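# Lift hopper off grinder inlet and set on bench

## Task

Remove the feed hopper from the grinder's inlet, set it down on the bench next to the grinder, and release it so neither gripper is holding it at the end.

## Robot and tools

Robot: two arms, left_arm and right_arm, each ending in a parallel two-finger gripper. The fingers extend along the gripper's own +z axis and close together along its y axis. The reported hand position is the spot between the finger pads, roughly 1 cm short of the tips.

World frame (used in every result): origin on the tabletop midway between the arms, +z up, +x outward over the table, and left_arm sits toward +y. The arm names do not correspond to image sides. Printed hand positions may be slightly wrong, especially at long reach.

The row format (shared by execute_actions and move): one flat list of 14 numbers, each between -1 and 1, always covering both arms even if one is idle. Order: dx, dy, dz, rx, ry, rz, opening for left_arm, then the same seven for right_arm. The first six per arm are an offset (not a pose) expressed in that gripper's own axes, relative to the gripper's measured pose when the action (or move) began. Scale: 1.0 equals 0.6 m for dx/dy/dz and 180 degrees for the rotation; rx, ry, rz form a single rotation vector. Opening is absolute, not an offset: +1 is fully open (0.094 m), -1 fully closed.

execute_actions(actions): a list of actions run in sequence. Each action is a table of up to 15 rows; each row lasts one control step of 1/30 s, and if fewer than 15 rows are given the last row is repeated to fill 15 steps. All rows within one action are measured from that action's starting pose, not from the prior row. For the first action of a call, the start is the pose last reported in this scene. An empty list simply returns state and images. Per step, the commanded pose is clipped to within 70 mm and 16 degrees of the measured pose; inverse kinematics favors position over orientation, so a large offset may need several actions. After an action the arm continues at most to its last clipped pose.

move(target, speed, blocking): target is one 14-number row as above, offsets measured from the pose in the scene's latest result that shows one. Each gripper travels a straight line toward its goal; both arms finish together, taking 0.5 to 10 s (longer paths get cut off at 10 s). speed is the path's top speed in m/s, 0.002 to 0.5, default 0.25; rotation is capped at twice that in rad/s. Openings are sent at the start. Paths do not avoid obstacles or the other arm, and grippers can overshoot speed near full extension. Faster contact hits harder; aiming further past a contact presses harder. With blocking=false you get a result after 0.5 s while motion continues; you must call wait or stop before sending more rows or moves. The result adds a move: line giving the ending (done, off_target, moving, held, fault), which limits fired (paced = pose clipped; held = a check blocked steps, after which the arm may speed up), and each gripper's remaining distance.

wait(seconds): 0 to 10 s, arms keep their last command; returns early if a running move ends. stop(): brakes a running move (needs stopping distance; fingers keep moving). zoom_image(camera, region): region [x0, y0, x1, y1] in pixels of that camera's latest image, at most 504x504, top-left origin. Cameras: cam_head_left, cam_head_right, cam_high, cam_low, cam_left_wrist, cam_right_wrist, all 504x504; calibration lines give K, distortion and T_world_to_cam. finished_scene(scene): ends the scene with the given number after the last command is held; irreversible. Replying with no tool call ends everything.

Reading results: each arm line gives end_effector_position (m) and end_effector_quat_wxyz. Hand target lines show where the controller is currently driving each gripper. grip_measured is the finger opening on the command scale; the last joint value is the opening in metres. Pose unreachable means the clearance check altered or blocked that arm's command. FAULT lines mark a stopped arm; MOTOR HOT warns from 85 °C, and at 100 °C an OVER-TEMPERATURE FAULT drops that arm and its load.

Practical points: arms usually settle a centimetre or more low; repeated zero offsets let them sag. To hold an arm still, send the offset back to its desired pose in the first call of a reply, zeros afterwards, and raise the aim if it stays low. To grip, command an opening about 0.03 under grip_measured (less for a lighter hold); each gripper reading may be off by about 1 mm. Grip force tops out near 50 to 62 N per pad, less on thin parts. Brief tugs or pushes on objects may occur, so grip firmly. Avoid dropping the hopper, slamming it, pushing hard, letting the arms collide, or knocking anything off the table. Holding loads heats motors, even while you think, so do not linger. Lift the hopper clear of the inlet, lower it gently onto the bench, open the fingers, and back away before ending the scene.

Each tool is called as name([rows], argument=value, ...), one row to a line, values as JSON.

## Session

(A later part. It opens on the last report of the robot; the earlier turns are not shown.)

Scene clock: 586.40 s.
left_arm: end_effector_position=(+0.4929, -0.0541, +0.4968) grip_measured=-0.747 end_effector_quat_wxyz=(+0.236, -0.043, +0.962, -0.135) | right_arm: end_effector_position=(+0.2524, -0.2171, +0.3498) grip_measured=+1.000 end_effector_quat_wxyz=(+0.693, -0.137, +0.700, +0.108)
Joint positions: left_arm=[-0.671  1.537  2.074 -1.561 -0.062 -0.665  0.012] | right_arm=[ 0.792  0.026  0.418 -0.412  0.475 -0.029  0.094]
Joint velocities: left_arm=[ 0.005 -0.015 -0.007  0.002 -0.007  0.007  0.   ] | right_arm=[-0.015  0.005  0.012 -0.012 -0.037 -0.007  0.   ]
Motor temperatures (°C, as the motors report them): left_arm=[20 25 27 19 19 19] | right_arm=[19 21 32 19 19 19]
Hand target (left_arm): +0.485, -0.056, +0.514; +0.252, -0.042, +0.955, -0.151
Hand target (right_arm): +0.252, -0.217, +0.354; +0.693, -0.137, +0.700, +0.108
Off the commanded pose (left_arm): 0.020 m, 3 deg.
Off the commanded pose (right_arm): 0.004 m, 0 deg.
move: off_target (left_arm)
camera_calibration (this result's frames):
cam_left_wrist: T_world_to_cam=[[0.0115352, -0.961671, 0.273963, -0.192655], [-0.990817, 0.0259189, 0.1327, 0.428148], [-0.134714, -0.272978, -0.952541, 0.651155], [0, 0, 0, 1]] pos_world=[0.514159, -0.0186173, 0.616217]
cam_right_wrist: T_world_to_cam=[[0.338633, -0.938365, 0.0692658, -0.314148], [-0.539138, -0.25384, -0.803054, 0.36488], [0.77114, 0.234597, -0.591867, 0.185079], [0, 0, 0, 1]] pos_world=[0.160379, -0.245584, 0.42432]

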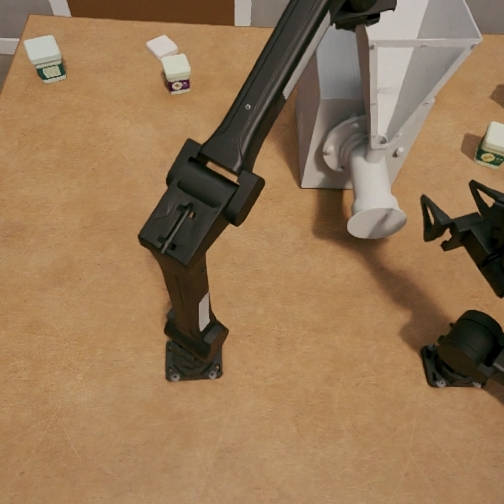

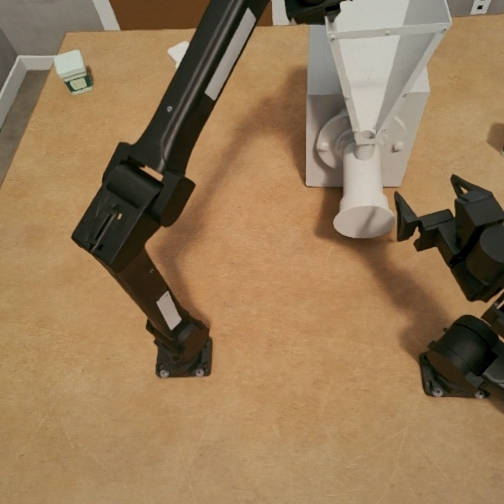

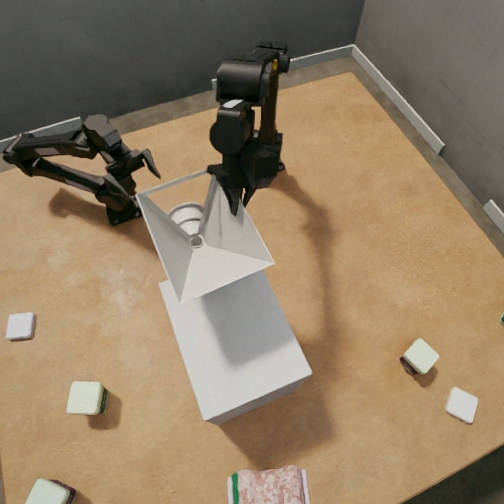

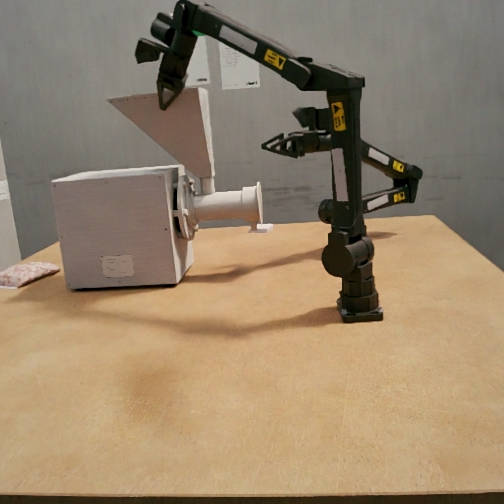

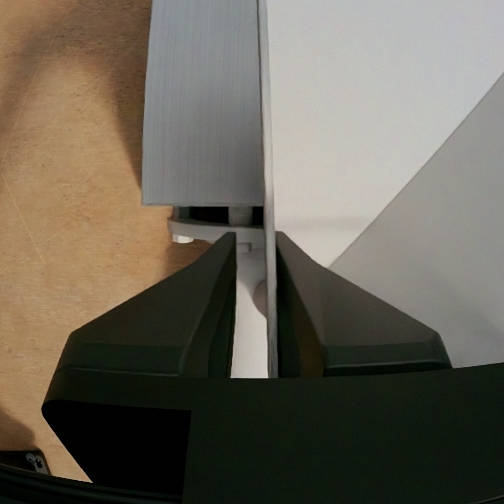

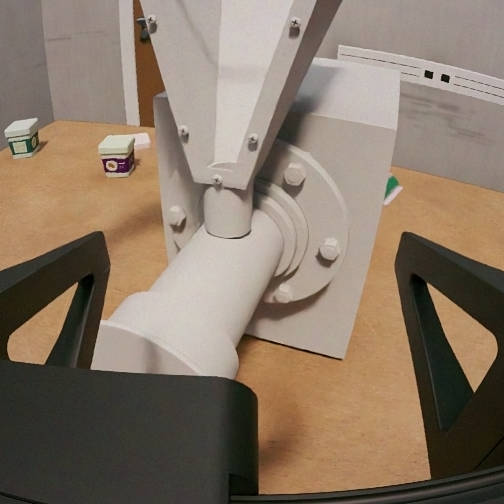

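move(target=[0.0003, -0.0165, -0.0282, 0.0101, -0.0103, -0.001, -1, -0.007, 0, 0, 0, 0, 0, 1], speed=0.03)

Scene clock: 590.67 s.
left_arm: end_effector_position=(+0.4928, -0.0570, +0.4976) grip_measured=-0.974 end_effector_quat_wxyz=(+0.235, -0.057, +0.960, -0.143) | right_arm: end_effector_position=(+0.2524, -0.2171, +0.3498) grip_measured=+1.000 end_effector_quat_wxyz=(+0.693, -0.137, +0.700, +0.108)
Joint positions: left_arm=[-0.674  1.536  2.072 -1.552 -0.057 -0.7    0.001] | right_arm=[ 0.792  0.026  0.418 -0.412  0.475 -0.029  0.094]
Joint velocities: left_arm=[ 0.005 -0.005  0.002  0.007 -0.066  0.007 -0.001] | right_arm=[-0.005 -0.024 -0.002 -0.007 -0.022 -0.051  0.   ]
Motor temperatures (°C, as the motors report them): left_arm=[20 25 27 19 19 19] | right_arm=[19 21 32 19 19 19]
Hand target (left_arm): +0.485, -0.059, +0.514; +0.251, -0.043, +0.955, -0.150
Hand target (right_arm): +0.252, -0.217, +0.354; +0.693, -0.137, +0.700, +0.108
Off the commanded pose (left_arm): 0.018 m, 3 deg.
Off the commanded pose (right_arm): 0.004 m, 0 deg.
move: off_target (left_arm)
camera_calibration (this result's frames):
cam_left_wrist: T_world_to_cam=[[0.0357523, -0.954283, 0.29676, -0.218505], [-0.990654, 0.00526953, 0.136295, 0.425039], [-0.131628, -0.298859, -0.945176, 0.644443], [0, 0, 0, 1]] pos_world=[0.513705, -0.0181574, 0.616025]
cam_right_wrist: T_world_to_cam=[[0.338633, -0.938365, 0.0692658, -0.314148], [-0.539138, -0.25384, -0.803054, 0.36488], [0.77114, 0.234597, -0.591867, 0.185079], [0, 0, 0, 1]] pos_world=[0.160379, -0.245584, 0.42432]

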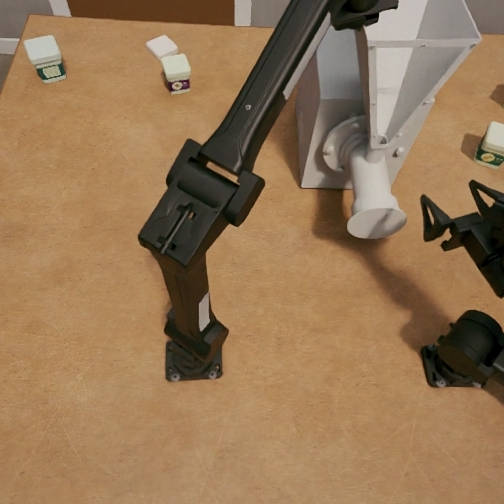

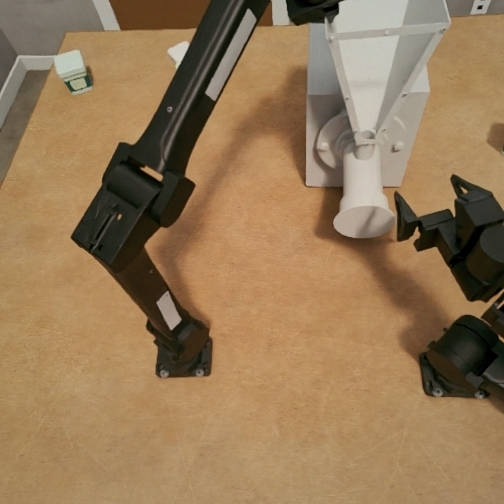

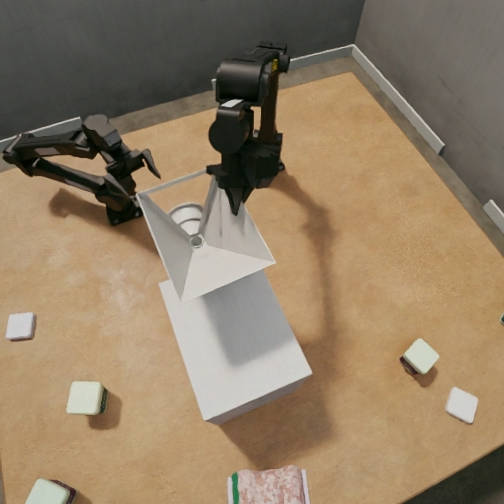

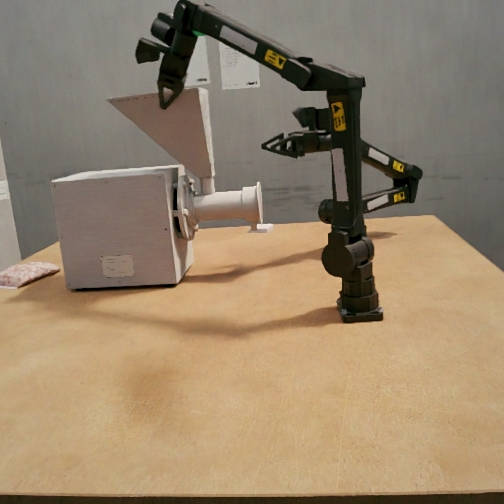

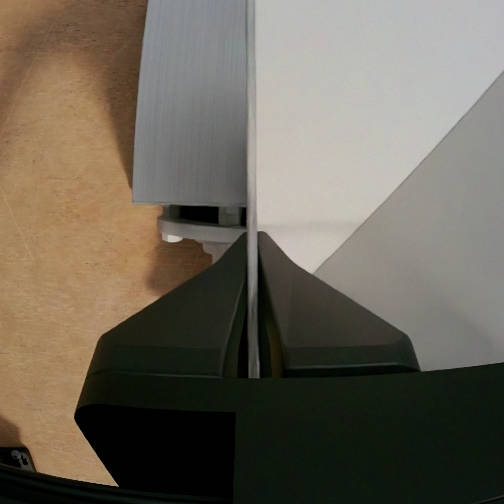

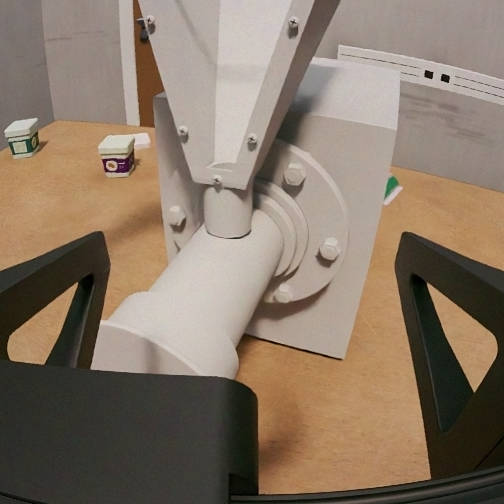

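move(target=[-0.0215, -0.0263, -0.0718, 0.005, -0.010, 0, -1, -0.007, 0, 0, 0, 0, 0, 1], speed=0.03)

Scene clock: 612.67 s.
left_arm: end_effector_position=(+0.4935, -0.0616, +0.5003) grip_measured=-0.974 end_effector_quat_wxyz=(+0.217, -0.061, +0.966, -0.129) | right_arm: end_effector_position=(+0.2524, -0.2171, +0.3498) grip_measured=+1.000 end_effector_quat_wxyz=(+0.693, -0.137, +0.700, +0.108)
Joint positions: left_arm=[-0.683  1.59   2.163 -1.636 -0.064 -0.714  0.001] | right_arm=[ 0.792  0.026  0.418 -0.412  0.475 -0.029  0.094]
Joint velocities: left_arm=[-0.005 -0.005  0.007 -0.017 -0.037  0.007 -0.   ] | right_arm=[-0.005 -0.005 -0.002 -0.002 -0.007 -0.007  0.   ]
Motor temperatures (°C, as the motors report them): left_arm=[20 25 27 19 19 19] | right_arm=[19 21 32 19 19 19]
Hand target (left_arm): +0.482, -0.057, +0.543; +0.251, -0.058, +0.955, -0.151
Hand target (right_arm): +0.252, -0.217, +0.354; +0.693, -0.137, +0.700, +0.108
Off the commanded pose (left_arm): 0.045 m, 5 deg.
Off the commanded pose (right_arm): 0.004 m, 0 deg.
move: off_target (left_arm)
camera_calibration (this result's frames):
cam_left_wrist: T_world_to_cam=[[0.0537724, -0.961089, 0.270955, -0.220195], [-0.984657, -0.00592239, 0.174403, 0.402662], [-0.166012, -0.276176, -0.946661, 0.664827], [0, 0, 0, 1]] pos_world=[0.518694, -0.0256329, 0.618803]
cam_right_wrist: T_world_to_cam=[[0.338633, -0.938365, 0.0692658, -0.314148], [-0.539138, -0.25384, -0.803054, 0.36488], [0.77114, 0.234597, -0.591867, 0.185079], [0, 0, 0, 1]] pos_world=[0.160379, -0.245584, 0.42432]

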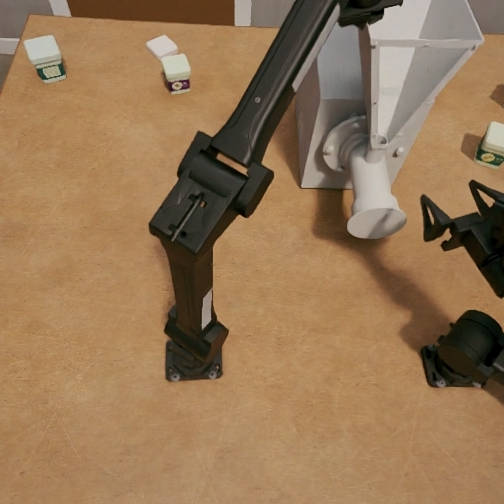

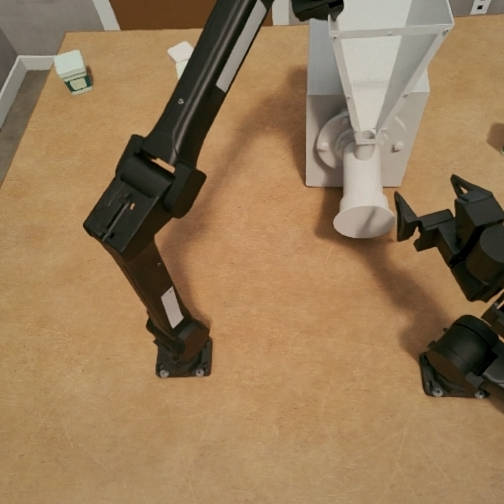

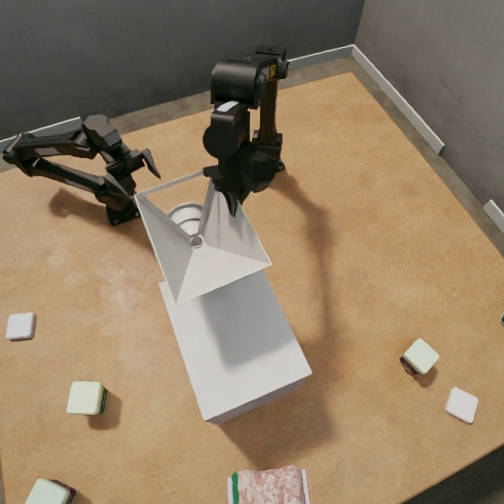

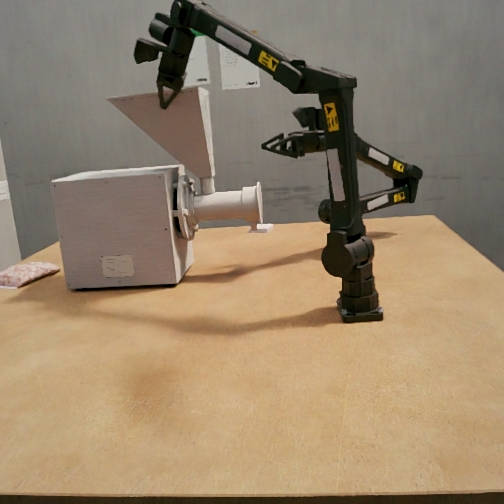

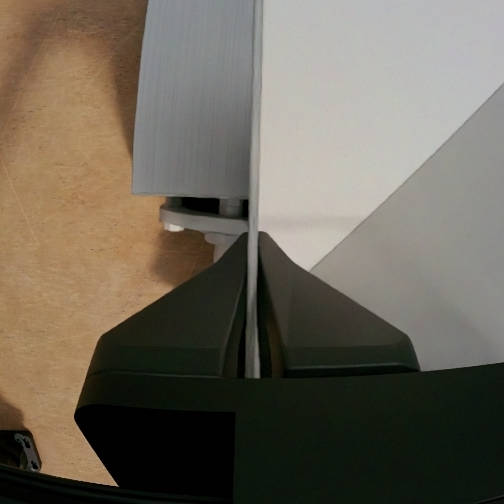

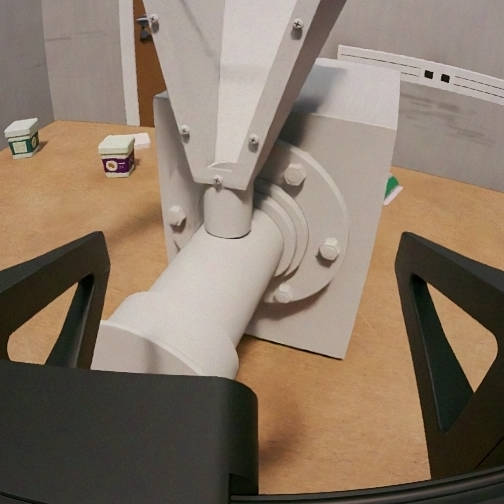

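move(target=[-0.030, -0.036, -0.097, 0.005, -0.014, 0, -1, -0.007, 0, 0, 0, 0, 0, 1], speed=0.03)

Scene clock: 623.23 s.
left_arm: end_effector_position=(+0.4925, -0.0671, +0.5031) grip_measured=-0.970 end_effector_quat_wxyz=(+0.207, -0.045, +0.970, -0.115) | right_arm: end_effector_position=(+0.2524, -0.2171, +0.3498) grip_measured=+1.000 end_effector_quat_wxyz=(+0.693, -0.137, +0.700, +0.108)
Joint positions: left_arm=[-0.694  1.635  2.24  -1.703 -0.071 -0.692  0.001] | right_arm=[ 0.792  0.026  0.418 -0.412  0.475 -0.029  0.094]
Joint velocities: left_arm=[ 0.005 -0.015  0.002  0.002  0.022  0.007 -0.001] | right_arm=[ 0.005 -0.015 -0.002 -0.012  0.066 -0.007  0.   ]
Motor temperatures (°C, as the motors report them): left_arm=[20 25 29 19 20 19] | right_arm=[19 21 32 19 19 19]
Hand target (left_arm): +0.481, -0.063, +0.561; +0.258, -0.060, +0.952, -0.152
Hand target (right_arm): +0.252, -0.217, +0.354; +0.693, -0.137, +0.700, +0.108
Off the commanded pose (left_arm): 0.062 m, 5 deg.
Off the commanded pose (right_arm): 0.004 m, 0 deg.
joint sent to its limit (left arm) — the command would take joint 4 (wrist pitch) past its lower limit, so that joint was sent only as far as its limit.
move: off_target (left_arm)
camera_calibration (this result's frames):
cam_left_wrist: T_world_to_cam=[[0.0323129, -0.970819, 0.237627, -0.199467], [-0.98081, 0.0149355, 0.194391, 0.390595], [-0.192268, -0.239348, -0.951707, 0.683757], [0, 0, 0, 1]] pos_world=[0.521009, -0.0358242, 0.622207]
cam_right_wrist: T_world_to_cam=[[0.338633, -0.938365, 0.0692658, -0.314148], [-0.539138, -0.25384, -0.803054, 0.36488], [0.77114, 0.234597, -0.591867, 0.185079], [0, 0, 0, 1]] pos_world=[0.160379, -0.245584, 0.42432]

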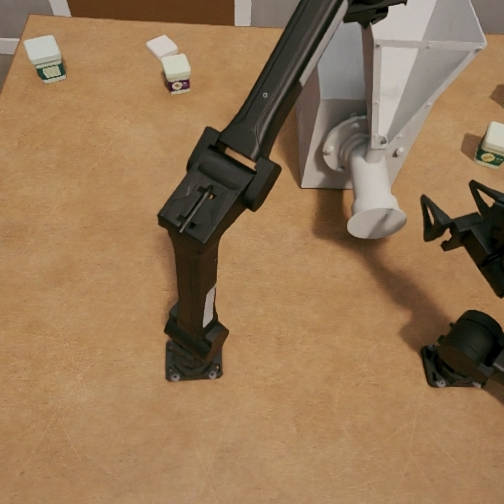

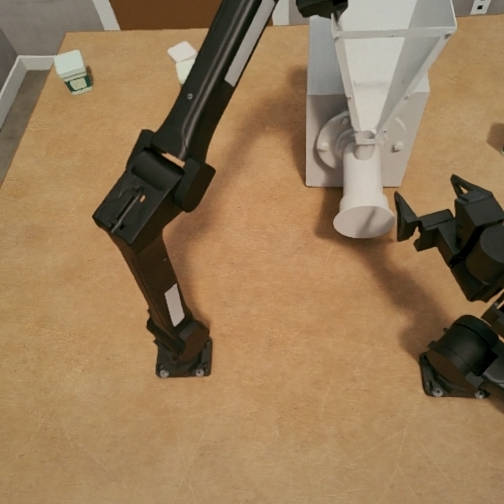

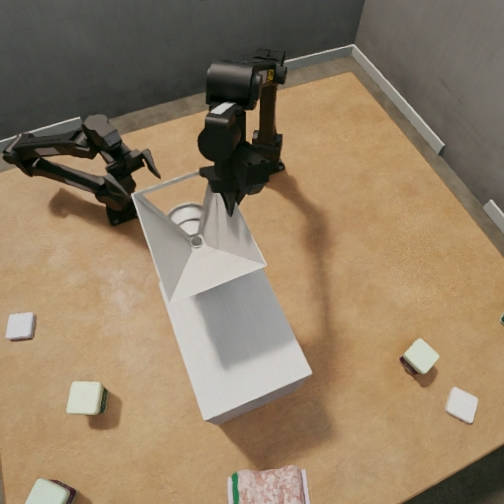

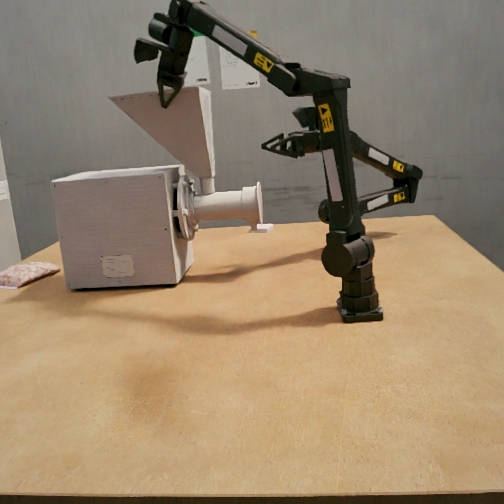

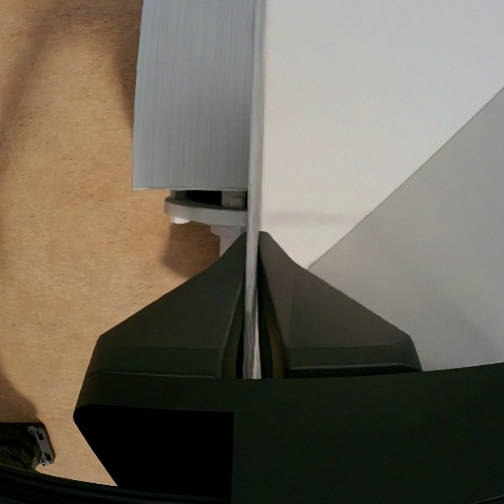

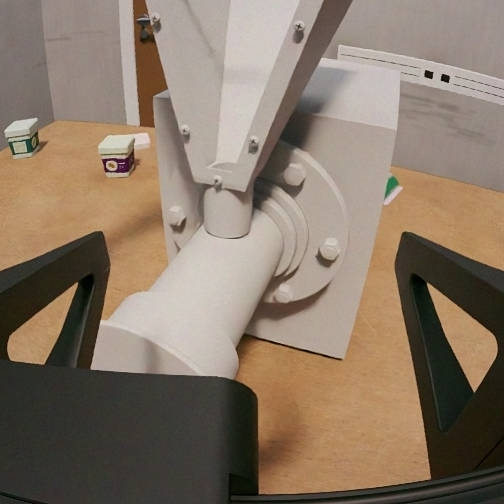

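move(target=[0.0017, 0.0088, -0.0257, 0.0233, -0.0285, -0.0049, -1, 0.04, 0.0982, 0.1558, 0.1095, 0.0518, 0.0228, 1], speed=0.1)

Scene clock: 688.37 s.
left_arm: end_effector_position=(+0.4882, -0.0631, +0.5005) grip_measured=-0.974 end_effector_quat_wxyz=(+0.236, -0.048, +0.961, -0.138) | right_arm: end_effector_position=(+0.3181, -0.1395, +0.2942) grip_measured=+1.000 end_effector_quat_wxyz=(+0.632, -0.017, +0.774, -0.022)
Joint positions: left_arm=[-0.692  1.544  2.092 -1.569 -0.071 -0.694  0.001] | right_arm=[ 1.026  0.698  0.518 -0.221  1.035  0.293  0.094]
Joint velocities: left_arm=[-0.015 -0.005 -0.002  0.017 -0.022 -0.007 -0.001] | right_arm=[-0.005 -0.015  0.012 -0.017  0.037  0.007  0.   ]
Motor temperatures (°C, as the motors report them): left_arm=[20 25 34 19 20 19] | right_arm=[19 21 33 19 19 19]
Hand target (left_arm): +0.485, -0.059, +0.515; +0.250, -0.050, +0.955, -0.151
Hand target (right_arm): +0.320, -0.132, +0.324; +0.643, -0.001, +0.766, -0.000
Off the commanded pose (left_arm): 0.016 m, 2 deg.
Off the commanded pose (right_arm): 0.029 m, 4 deg.
move: off_target (left_arm, right_arm)
camera_calibration (this result's frames):
cam_left_wrist: T_world_to_cam=[[0.0190664, -0.958915, 0.283053, -0.210401], [-0.990995, 0.0194037, 0.132488, 0.423075], [-0.132537, -0.28303, -0.949909, 0.648619], [0, 0, 0, 1]] pos_world=[0.509243, -0.0263868, 0.619631]
cam_right_wrist: T_world_to_cam=[[0.00147311, -0.996251, 0.0865006, -0.165679], [-0.730571, -0.060138, -0.680184, 0.427108], [0.682836, -0.0621928, -0.72792, 0.109995], [0, 0, 0, 1]] pos_world=[0.237168, -0.132531, 0.384911]

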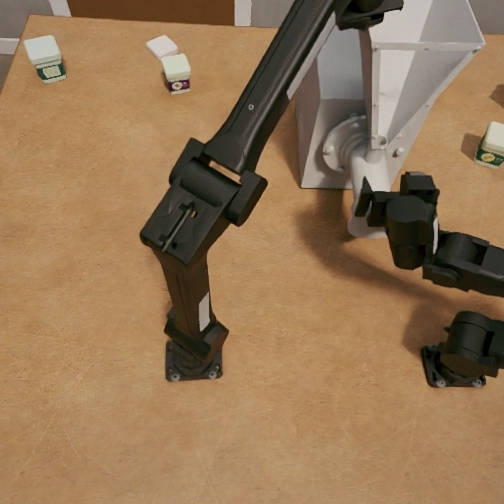

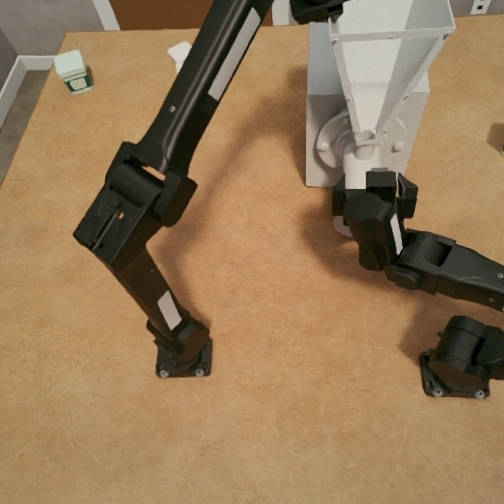

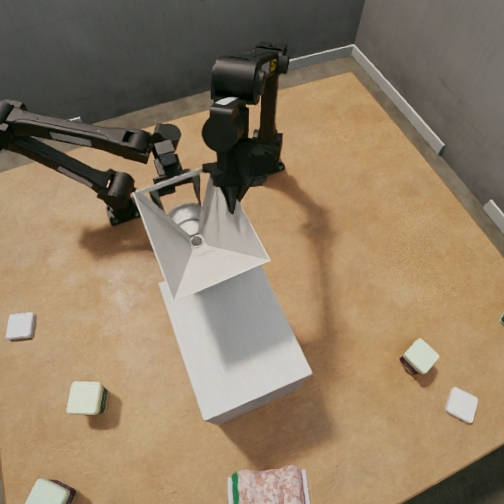

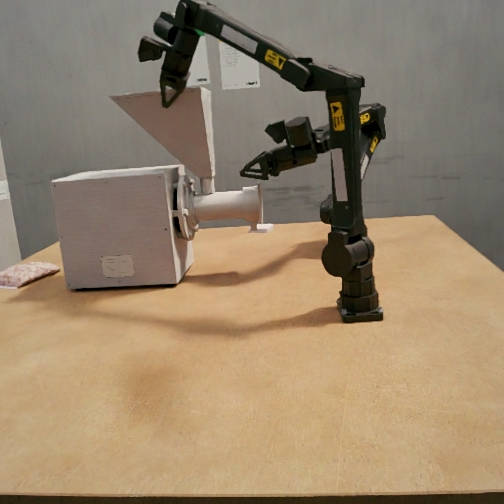

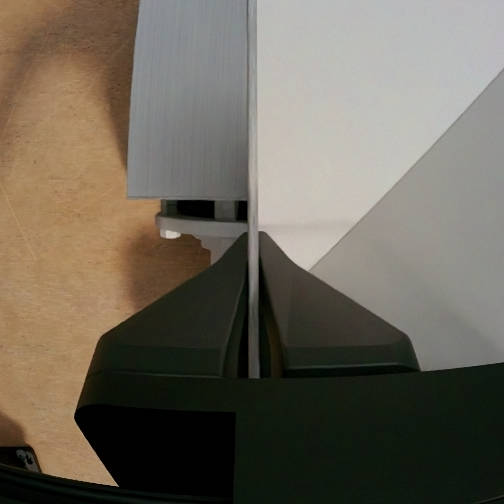

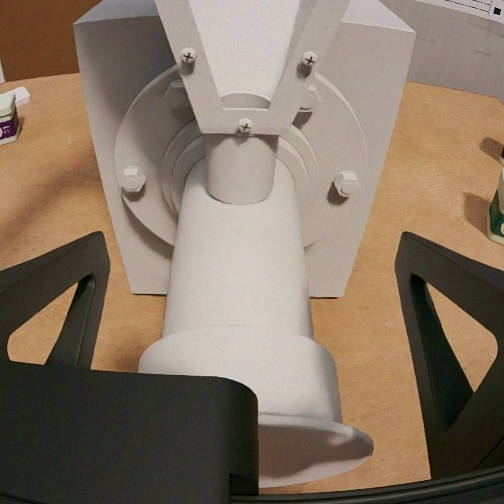

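move(target=[-0.007, -0.0003, -0.0247, 0.0086, -0.0092, -0.0021, -1, -0.099, 0.0038, 0.0002, -0.0042, -0.0087, 0.0168, 1], speed=0.06)

Scene clock: 710.30 s.
left_arm: end_effector_position=(+0.4883, -0.0630, +0.5005) grip_measured=-0.974 end_effector_quat_wxyz=(+0.236, -0.048, +0.961, -0.138) | right_arm: end_effector_position=(+0.3242, -0.1372, +0.3227) grip_measured=+1.000 end_effector_quat_wxyz=(+0.634, -0.015, +0.773, -0.012)
Joint positions: left_arm=[-0.692  1.544  2.092 -1.569 -0.071 -0.694  0.001] | right_arm=[ 1.002  0.692  0.585 -0.266  1.001  0.281  0.094]
Joint velocities: left_arm=[ 0.005 -0.015  0.002  0.012 -0.022 -0.081  0.001] | right_arm=[-0.005  0.005  0.007 -0.002  0.007  0.022  0.   ]
Motor temperatures (°C, as the motors report them): left_arm=[20 25 29 19 20 19] | right_arm=[19 21 36 19 19 19]
Hand target (left_arm): +0.485, -0.059, +0.515; +0.250, -0.049, +0.955, -0.151
Hand target (right_arm): +0.329, -0.136, +0.352; +0.643, -0.001, +0.766, -0.000
Off the commanded pose (left_arm): 0.015 m, 2 deg.
Off the commanded pose (right_arm): 0.030 m, 2 deg.
move: off_target (left_arm, right_arm)
camera_calibration (this result's frames):
cam_left_wrist: T_world_to_cam=[[0.0193428, -0.959057, 0.282551, -0.210192], [-0.991052, 0.0189382, 0.132127, 0.423323], [-0.132068, -0.282578, -0.950109, 0.648566], [0, 0, 0, 1]] pos_world=[0.509255, -0.0263321, 0.619667]
cam_right_wrist: T_world_to_cam=[[0.0117818, -0.997641, 0.0676247, -0.163303], [-0.728006, -0.0549193, -0.683368, 0.451963], [0.68547, -0.0411799, -0.726936, 0.128429], [0, 0, 0, 1]] pos_world=[0.242921, -0.132808, 0.41326]

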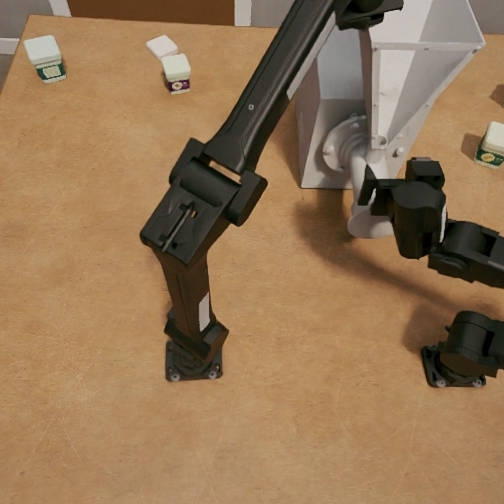

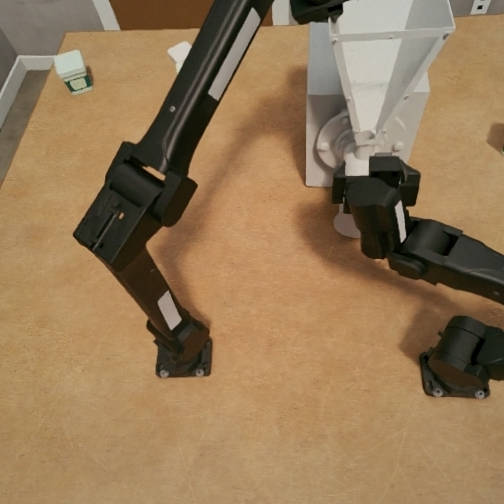

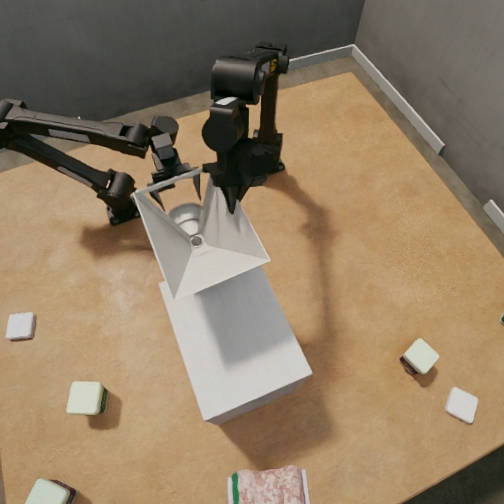

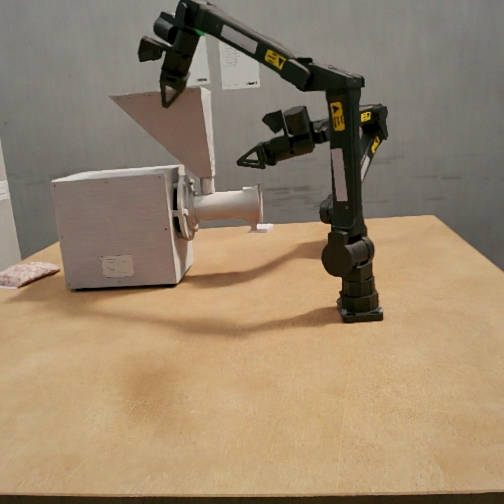

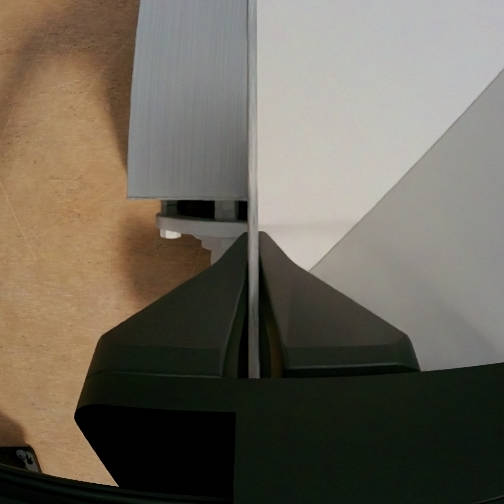

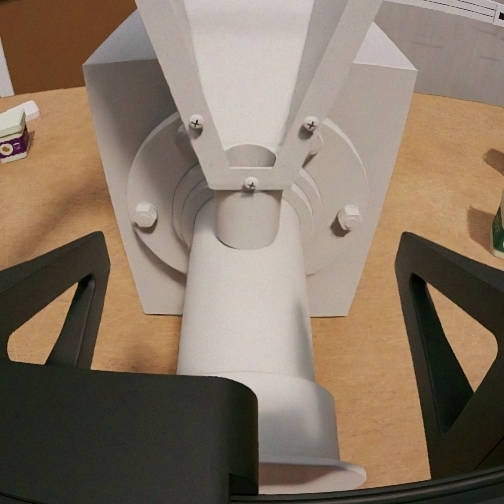

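move(target=[-0.007, -0.0003, -0.0247, 0.0086, -0.0092, -0.0021, -1, -0.0463, -0.0048, 0.094, 0, -0.0073, 0.0117, 1], speed=0.06)

Scene clock: 733.97 s.
left_arm: end_effector_position=(+0.4883, -0.0630, +0.5005) grip_measured=-0.974 end_effector_quat_wxyz=(+0.236, -0.048, +0.961, -0.138) | right_arm: end_effector_position=(+0.3764, -0.1446, +0.3087) grip_measured=+1.000 end_effector_quat_wxyz=(+0.626, -0.013, +0.780, -0.012)
Joint positions: left_arm=[-0.692  1.544  2.092 -1.569 -0.072 -0.695  0.001] | right_arm=[ 0.804  0.792  0.585 -0.111  0.811  0.199  0.094]
Joint velocities: left_arm=[-0.015  0.005 -0.007  0.017  0.007  0.022 -0.001] | right_arm=[-0.015 -0.015  0.002 -0.007 -0.066 -0.051  0.   ]
Motor temperatures (°C, as the motors report them): left_arm=[20 25 28 19 20 19] | right_arm=[19 21 37 19 19 19]
Hand target (left_arm): +0.485, -0.059, +0.515; +0.250, -0.050, +0.955, -0.151
Hand target (right_arm): +0.384, -0.141, +0.339; +0.642, +0.000, +0.767, +0.001
Off the commanded pose (left_arm): 0.015 m, 2 deg.
Off the commanded pose (right_arm): 0.032 m, 3 deg.
move: off_target (left_arm, right_arm)
camera_calibration (this result's frames):
cam_left_wrist: T_world_to_cam=[[0.0198182, -0.959072, 0.282469, -0.210333], [-0.991074, 0.0184075, 0.132034, 0.423381], [-0.13183, -0.282564, -0.950147, 0.648493], [0, 0, 0, 1]] pos_world=[0.509261, -0.0262767, 0.619676]
cam_right_wrist: T_world_to_cam=[[0.0104869, -0.997784, 0.0657017, -0.169253], [-0.741361, -0.0518505, -0.669101, 0.481114], [0.671025, -0.0416919, -0.740262, 0.0916729], [0, 0, 0, 1]] pos_world=[0.296939, -0.14011, 0.400896]

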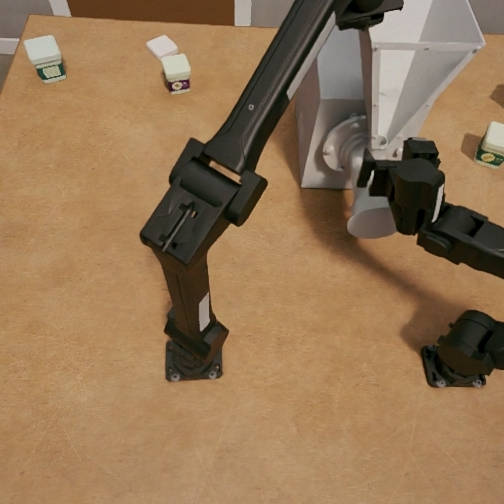

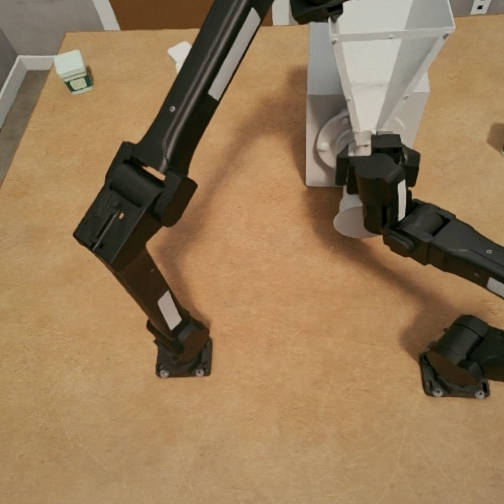

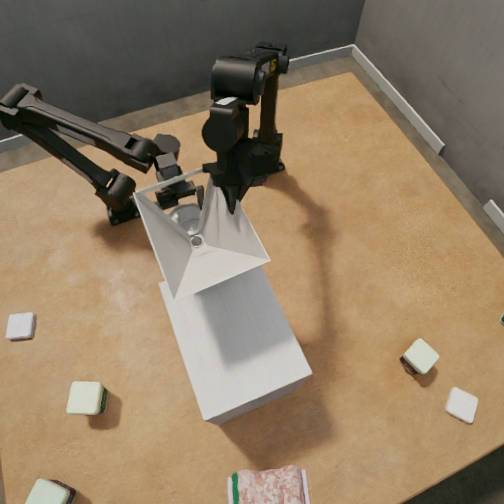

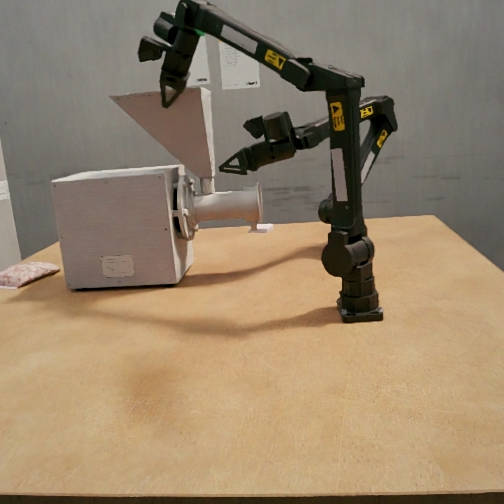

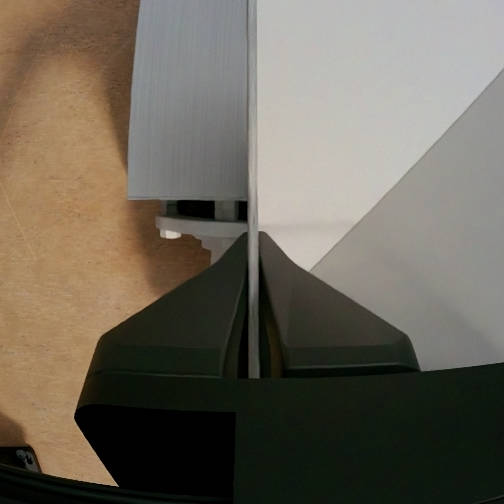

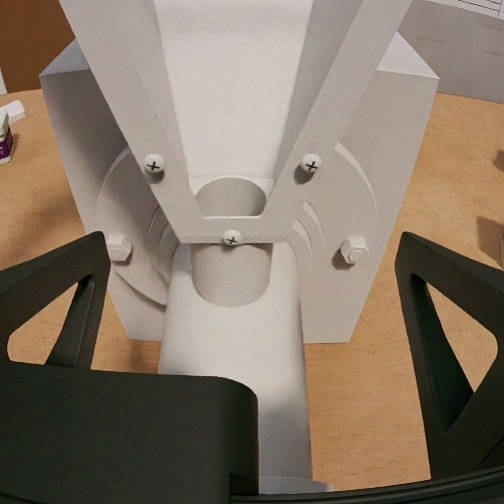

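zoom_image(camera="cam_low", region=[150, 80, 330, 240])

Region (150, 80, 330, 240) of cam_low's 504x504 image, scaled by 2.800, with more detail than that image has.

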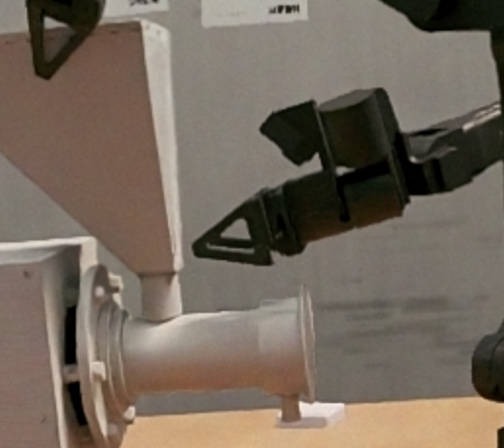

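move(target=[-0.007, -0.0003, -0.0247, 0.0086, -0.0092, -0.0021, -1, -0.0522, 0.016, 0.0835, -0.0005, -0.014, 0.0113, 1], speed=0.04)

Scene clock: 801.90 s.
left_arm: end_effector_position=(+0.4883, -0.0630, +0.5005) grip_measured=-0.974 end_effector_quat_wxyz=(+0.236, -0.048, +0.961, -0.138) | right_arm: end_effector_position=(+0.4198, -0.1399, +0.2968) grip_measured=+1.000 end_effector_quat_wxyz=(+0.625, -0.013, +0.781, -0.010)
Joint positions: left_arm=[-0.692  1.544  2.092 -1.569 -0.072 -0.695  0.001] | right_arm=[0.7   0.925 0.611 0.022 0.709 0.16  0.094]
Joint velocities: left_arm=[-0.015 -0.005 -0.012  0.002  0.007  0.007 -0.001] | right_arm=[-0.005  0.005 -0.002 -0.012 -0.051  0.007  0.   ]
Motor temperatures (°C, as the motors report them): left_arm=[20 25 28 19 20 19] | right_arm=[19 21 39 19 19 19]
Hand target (left_arm): +0.485, -0.059, +0.515; +0.250, -0.050, +0.955, -0.151
Hand target (right_arm): +0.430, -0.136, +0.328; +0.643, +0.000, +0.766, +0.001
Off the commanded pose (left_arm): 0.015 m, 2 deg.
Off the commanded pose (right_arm): 0.034 m, 3 deg.
move: off_target (left_arm, right_arm)
camera_calibration (this result's frames):
cam_left_wrist: T_world_to_cam=[[0.0198182, -0.959072, 0.282469, -0.210333], [-0.991074, 0.0184075, 0.132034, 0.423381], [-0.13183, -0.282564, -0.950147, 0.648493], [0, 0, 0, 1]] pos_world=[0.509261, -0.0262767, 0.619676]
cam_right_wrist: T_world_to_cam=[[0.011722, -0.997915, 0.0634698, -0.164129], [-0.743372, -0.0511497, -0.666919, 0.505794], [0.668775, -0.0393641, -0.742422, 0.0558438], [0, 0, 0, 1]] pos_world=[0.34057, -0.135717, 0.389201]

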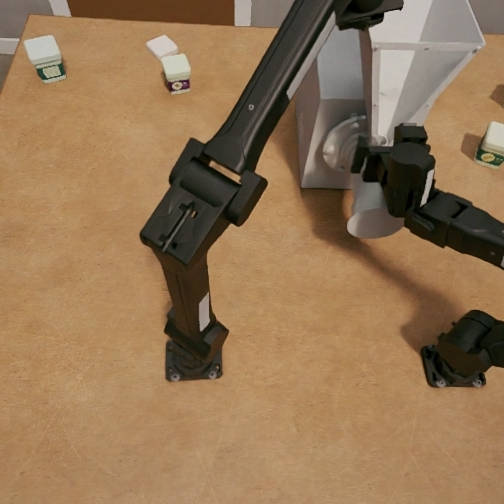

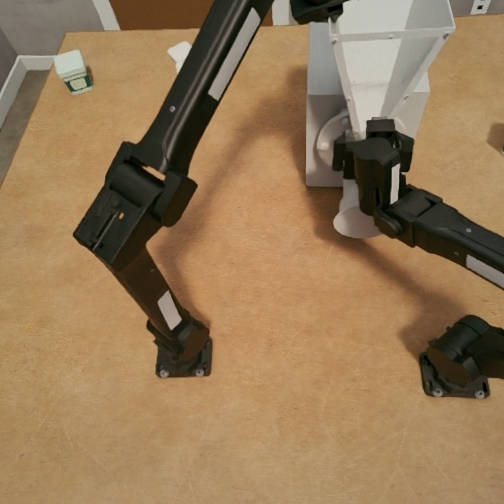

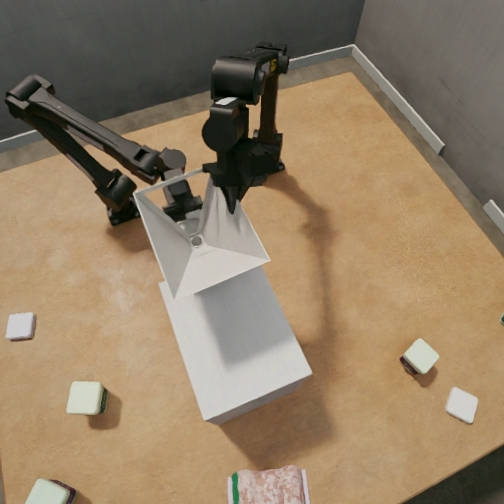

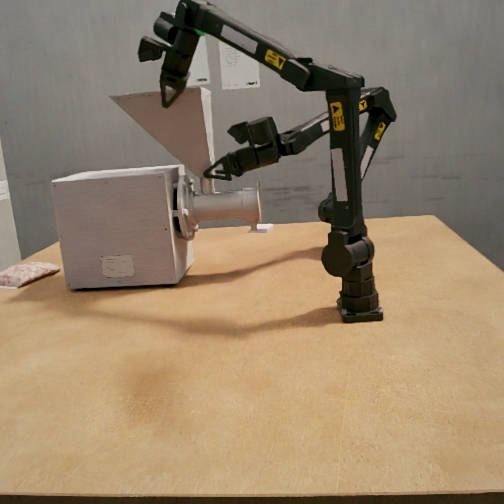

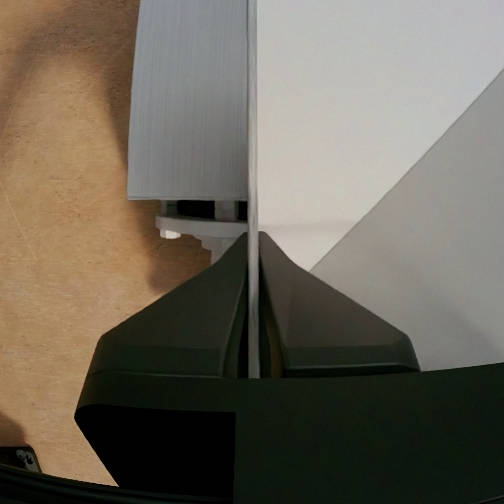

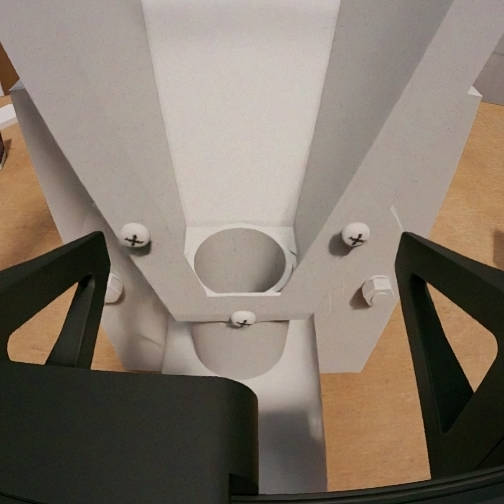

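execute_actions(actions=[])

Scene clock: 821.23 s.
left_arm: end_effector_position=(+0.4883, -0.0630, +0.5005) grip_measured=-0.974 end_effector_quat_wxyz=(+0.236, -0.048, +0.961, -0.138) | right_arm: end_effector_position=(+0.4198, -0.1398, +0.2968) grip_measured=+1.000 end_effector_quat_wxyz=(+0.625, -0.013, +0.781, -0.010)
Joint positions: left_arm=[-0.692  1.544  2.092 -1.569 -0.072 -0.695  0.001] | right_arm=[0.7   0.925 0.611 0.022 0.709 0.16  0.094]
Joint velocities: left_arm=[-0.005 -0.005 -0.012 -0.002 -0.066 -0.066 -0.001] | right_arm=[-0.005 -0.005 -0.007  0.012 -0.095 -0.051  0.   ]
Motor temperatures (°C, as the motors report them): left_arm=[20 25 28 19 20 19] | right_arm=[19 21 39 19 19 19]
Hand target (left_arm): +0.485, -0.059, +0.515; +0.250, -0.050, +0.955, -0.151
Hand target (right_arm): +0.430, -0.136, +0.328; +0.643, +0.000, +0.766, +0.001
Off the commanded pose (left_arm): 0.015 m, 2 deg.
Off the commanded pose (right_arm): 0.034 m, 3 deg.
camera_calibration (this result's frames):
cam_left_wrist: T_world_to_cam=[[0.0198182, -0.959072, 0.282469, -0.210333], [-0.991074, 0.0184075, 0.132034, 0.423381], [-0.13183, -0.282564, -0.950147, 0.648493], [0, 0, 0, 1]] pos_world=[0.509261, -0.0262767, 0.619676]
cam_right_wrist: T_world_to_cam=[[0.0121744, -0.997891, 0.0637587, -0.164336], [-0.743398, -0.0516769, -0.66685, 0.505704], [0.668739, -0.0392796, -0.742459, 0.0558775], [0, 0, 0, 1]] pos_world=[0.340573, -0.135661, 0.389193]

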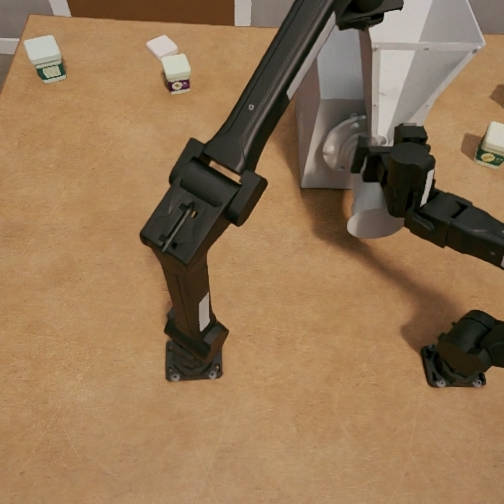

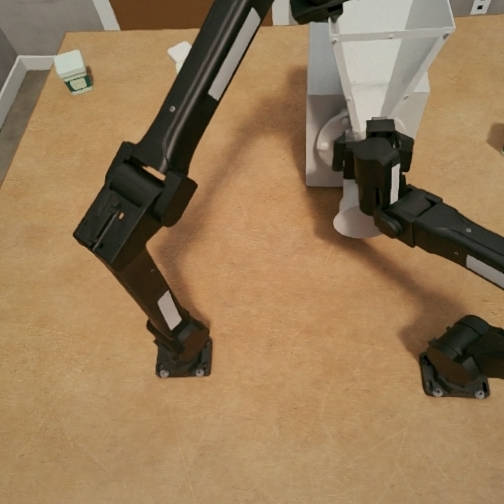

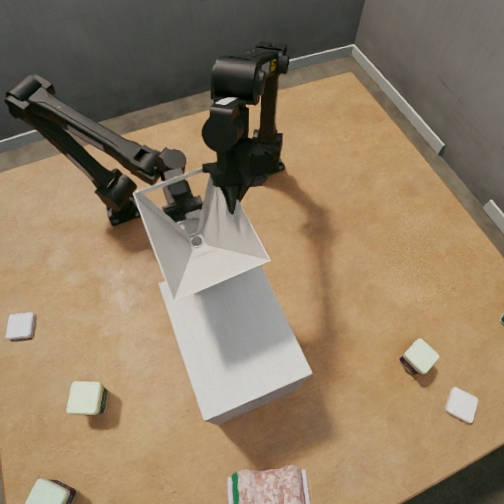

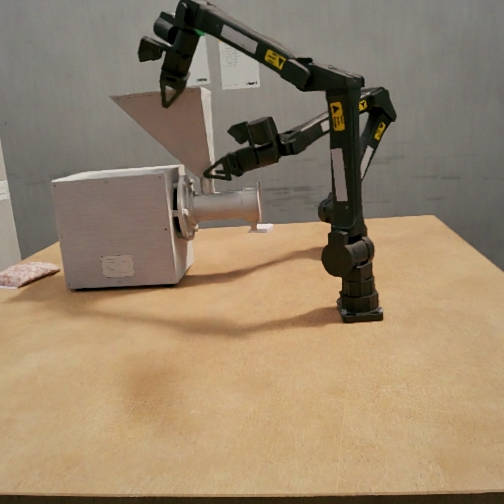

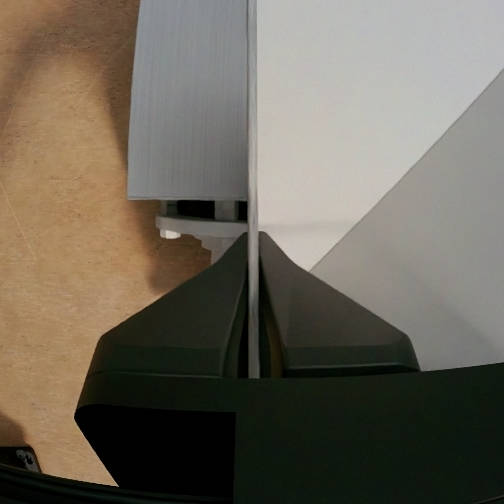

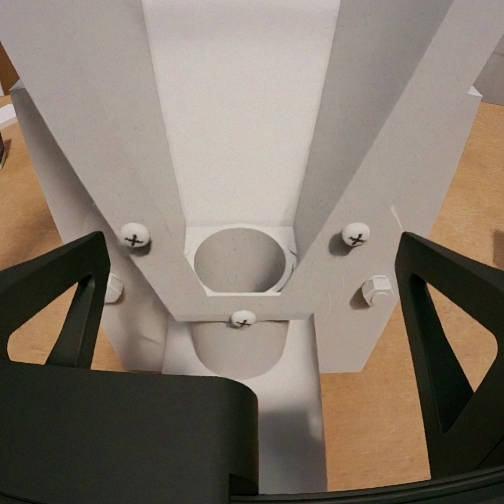

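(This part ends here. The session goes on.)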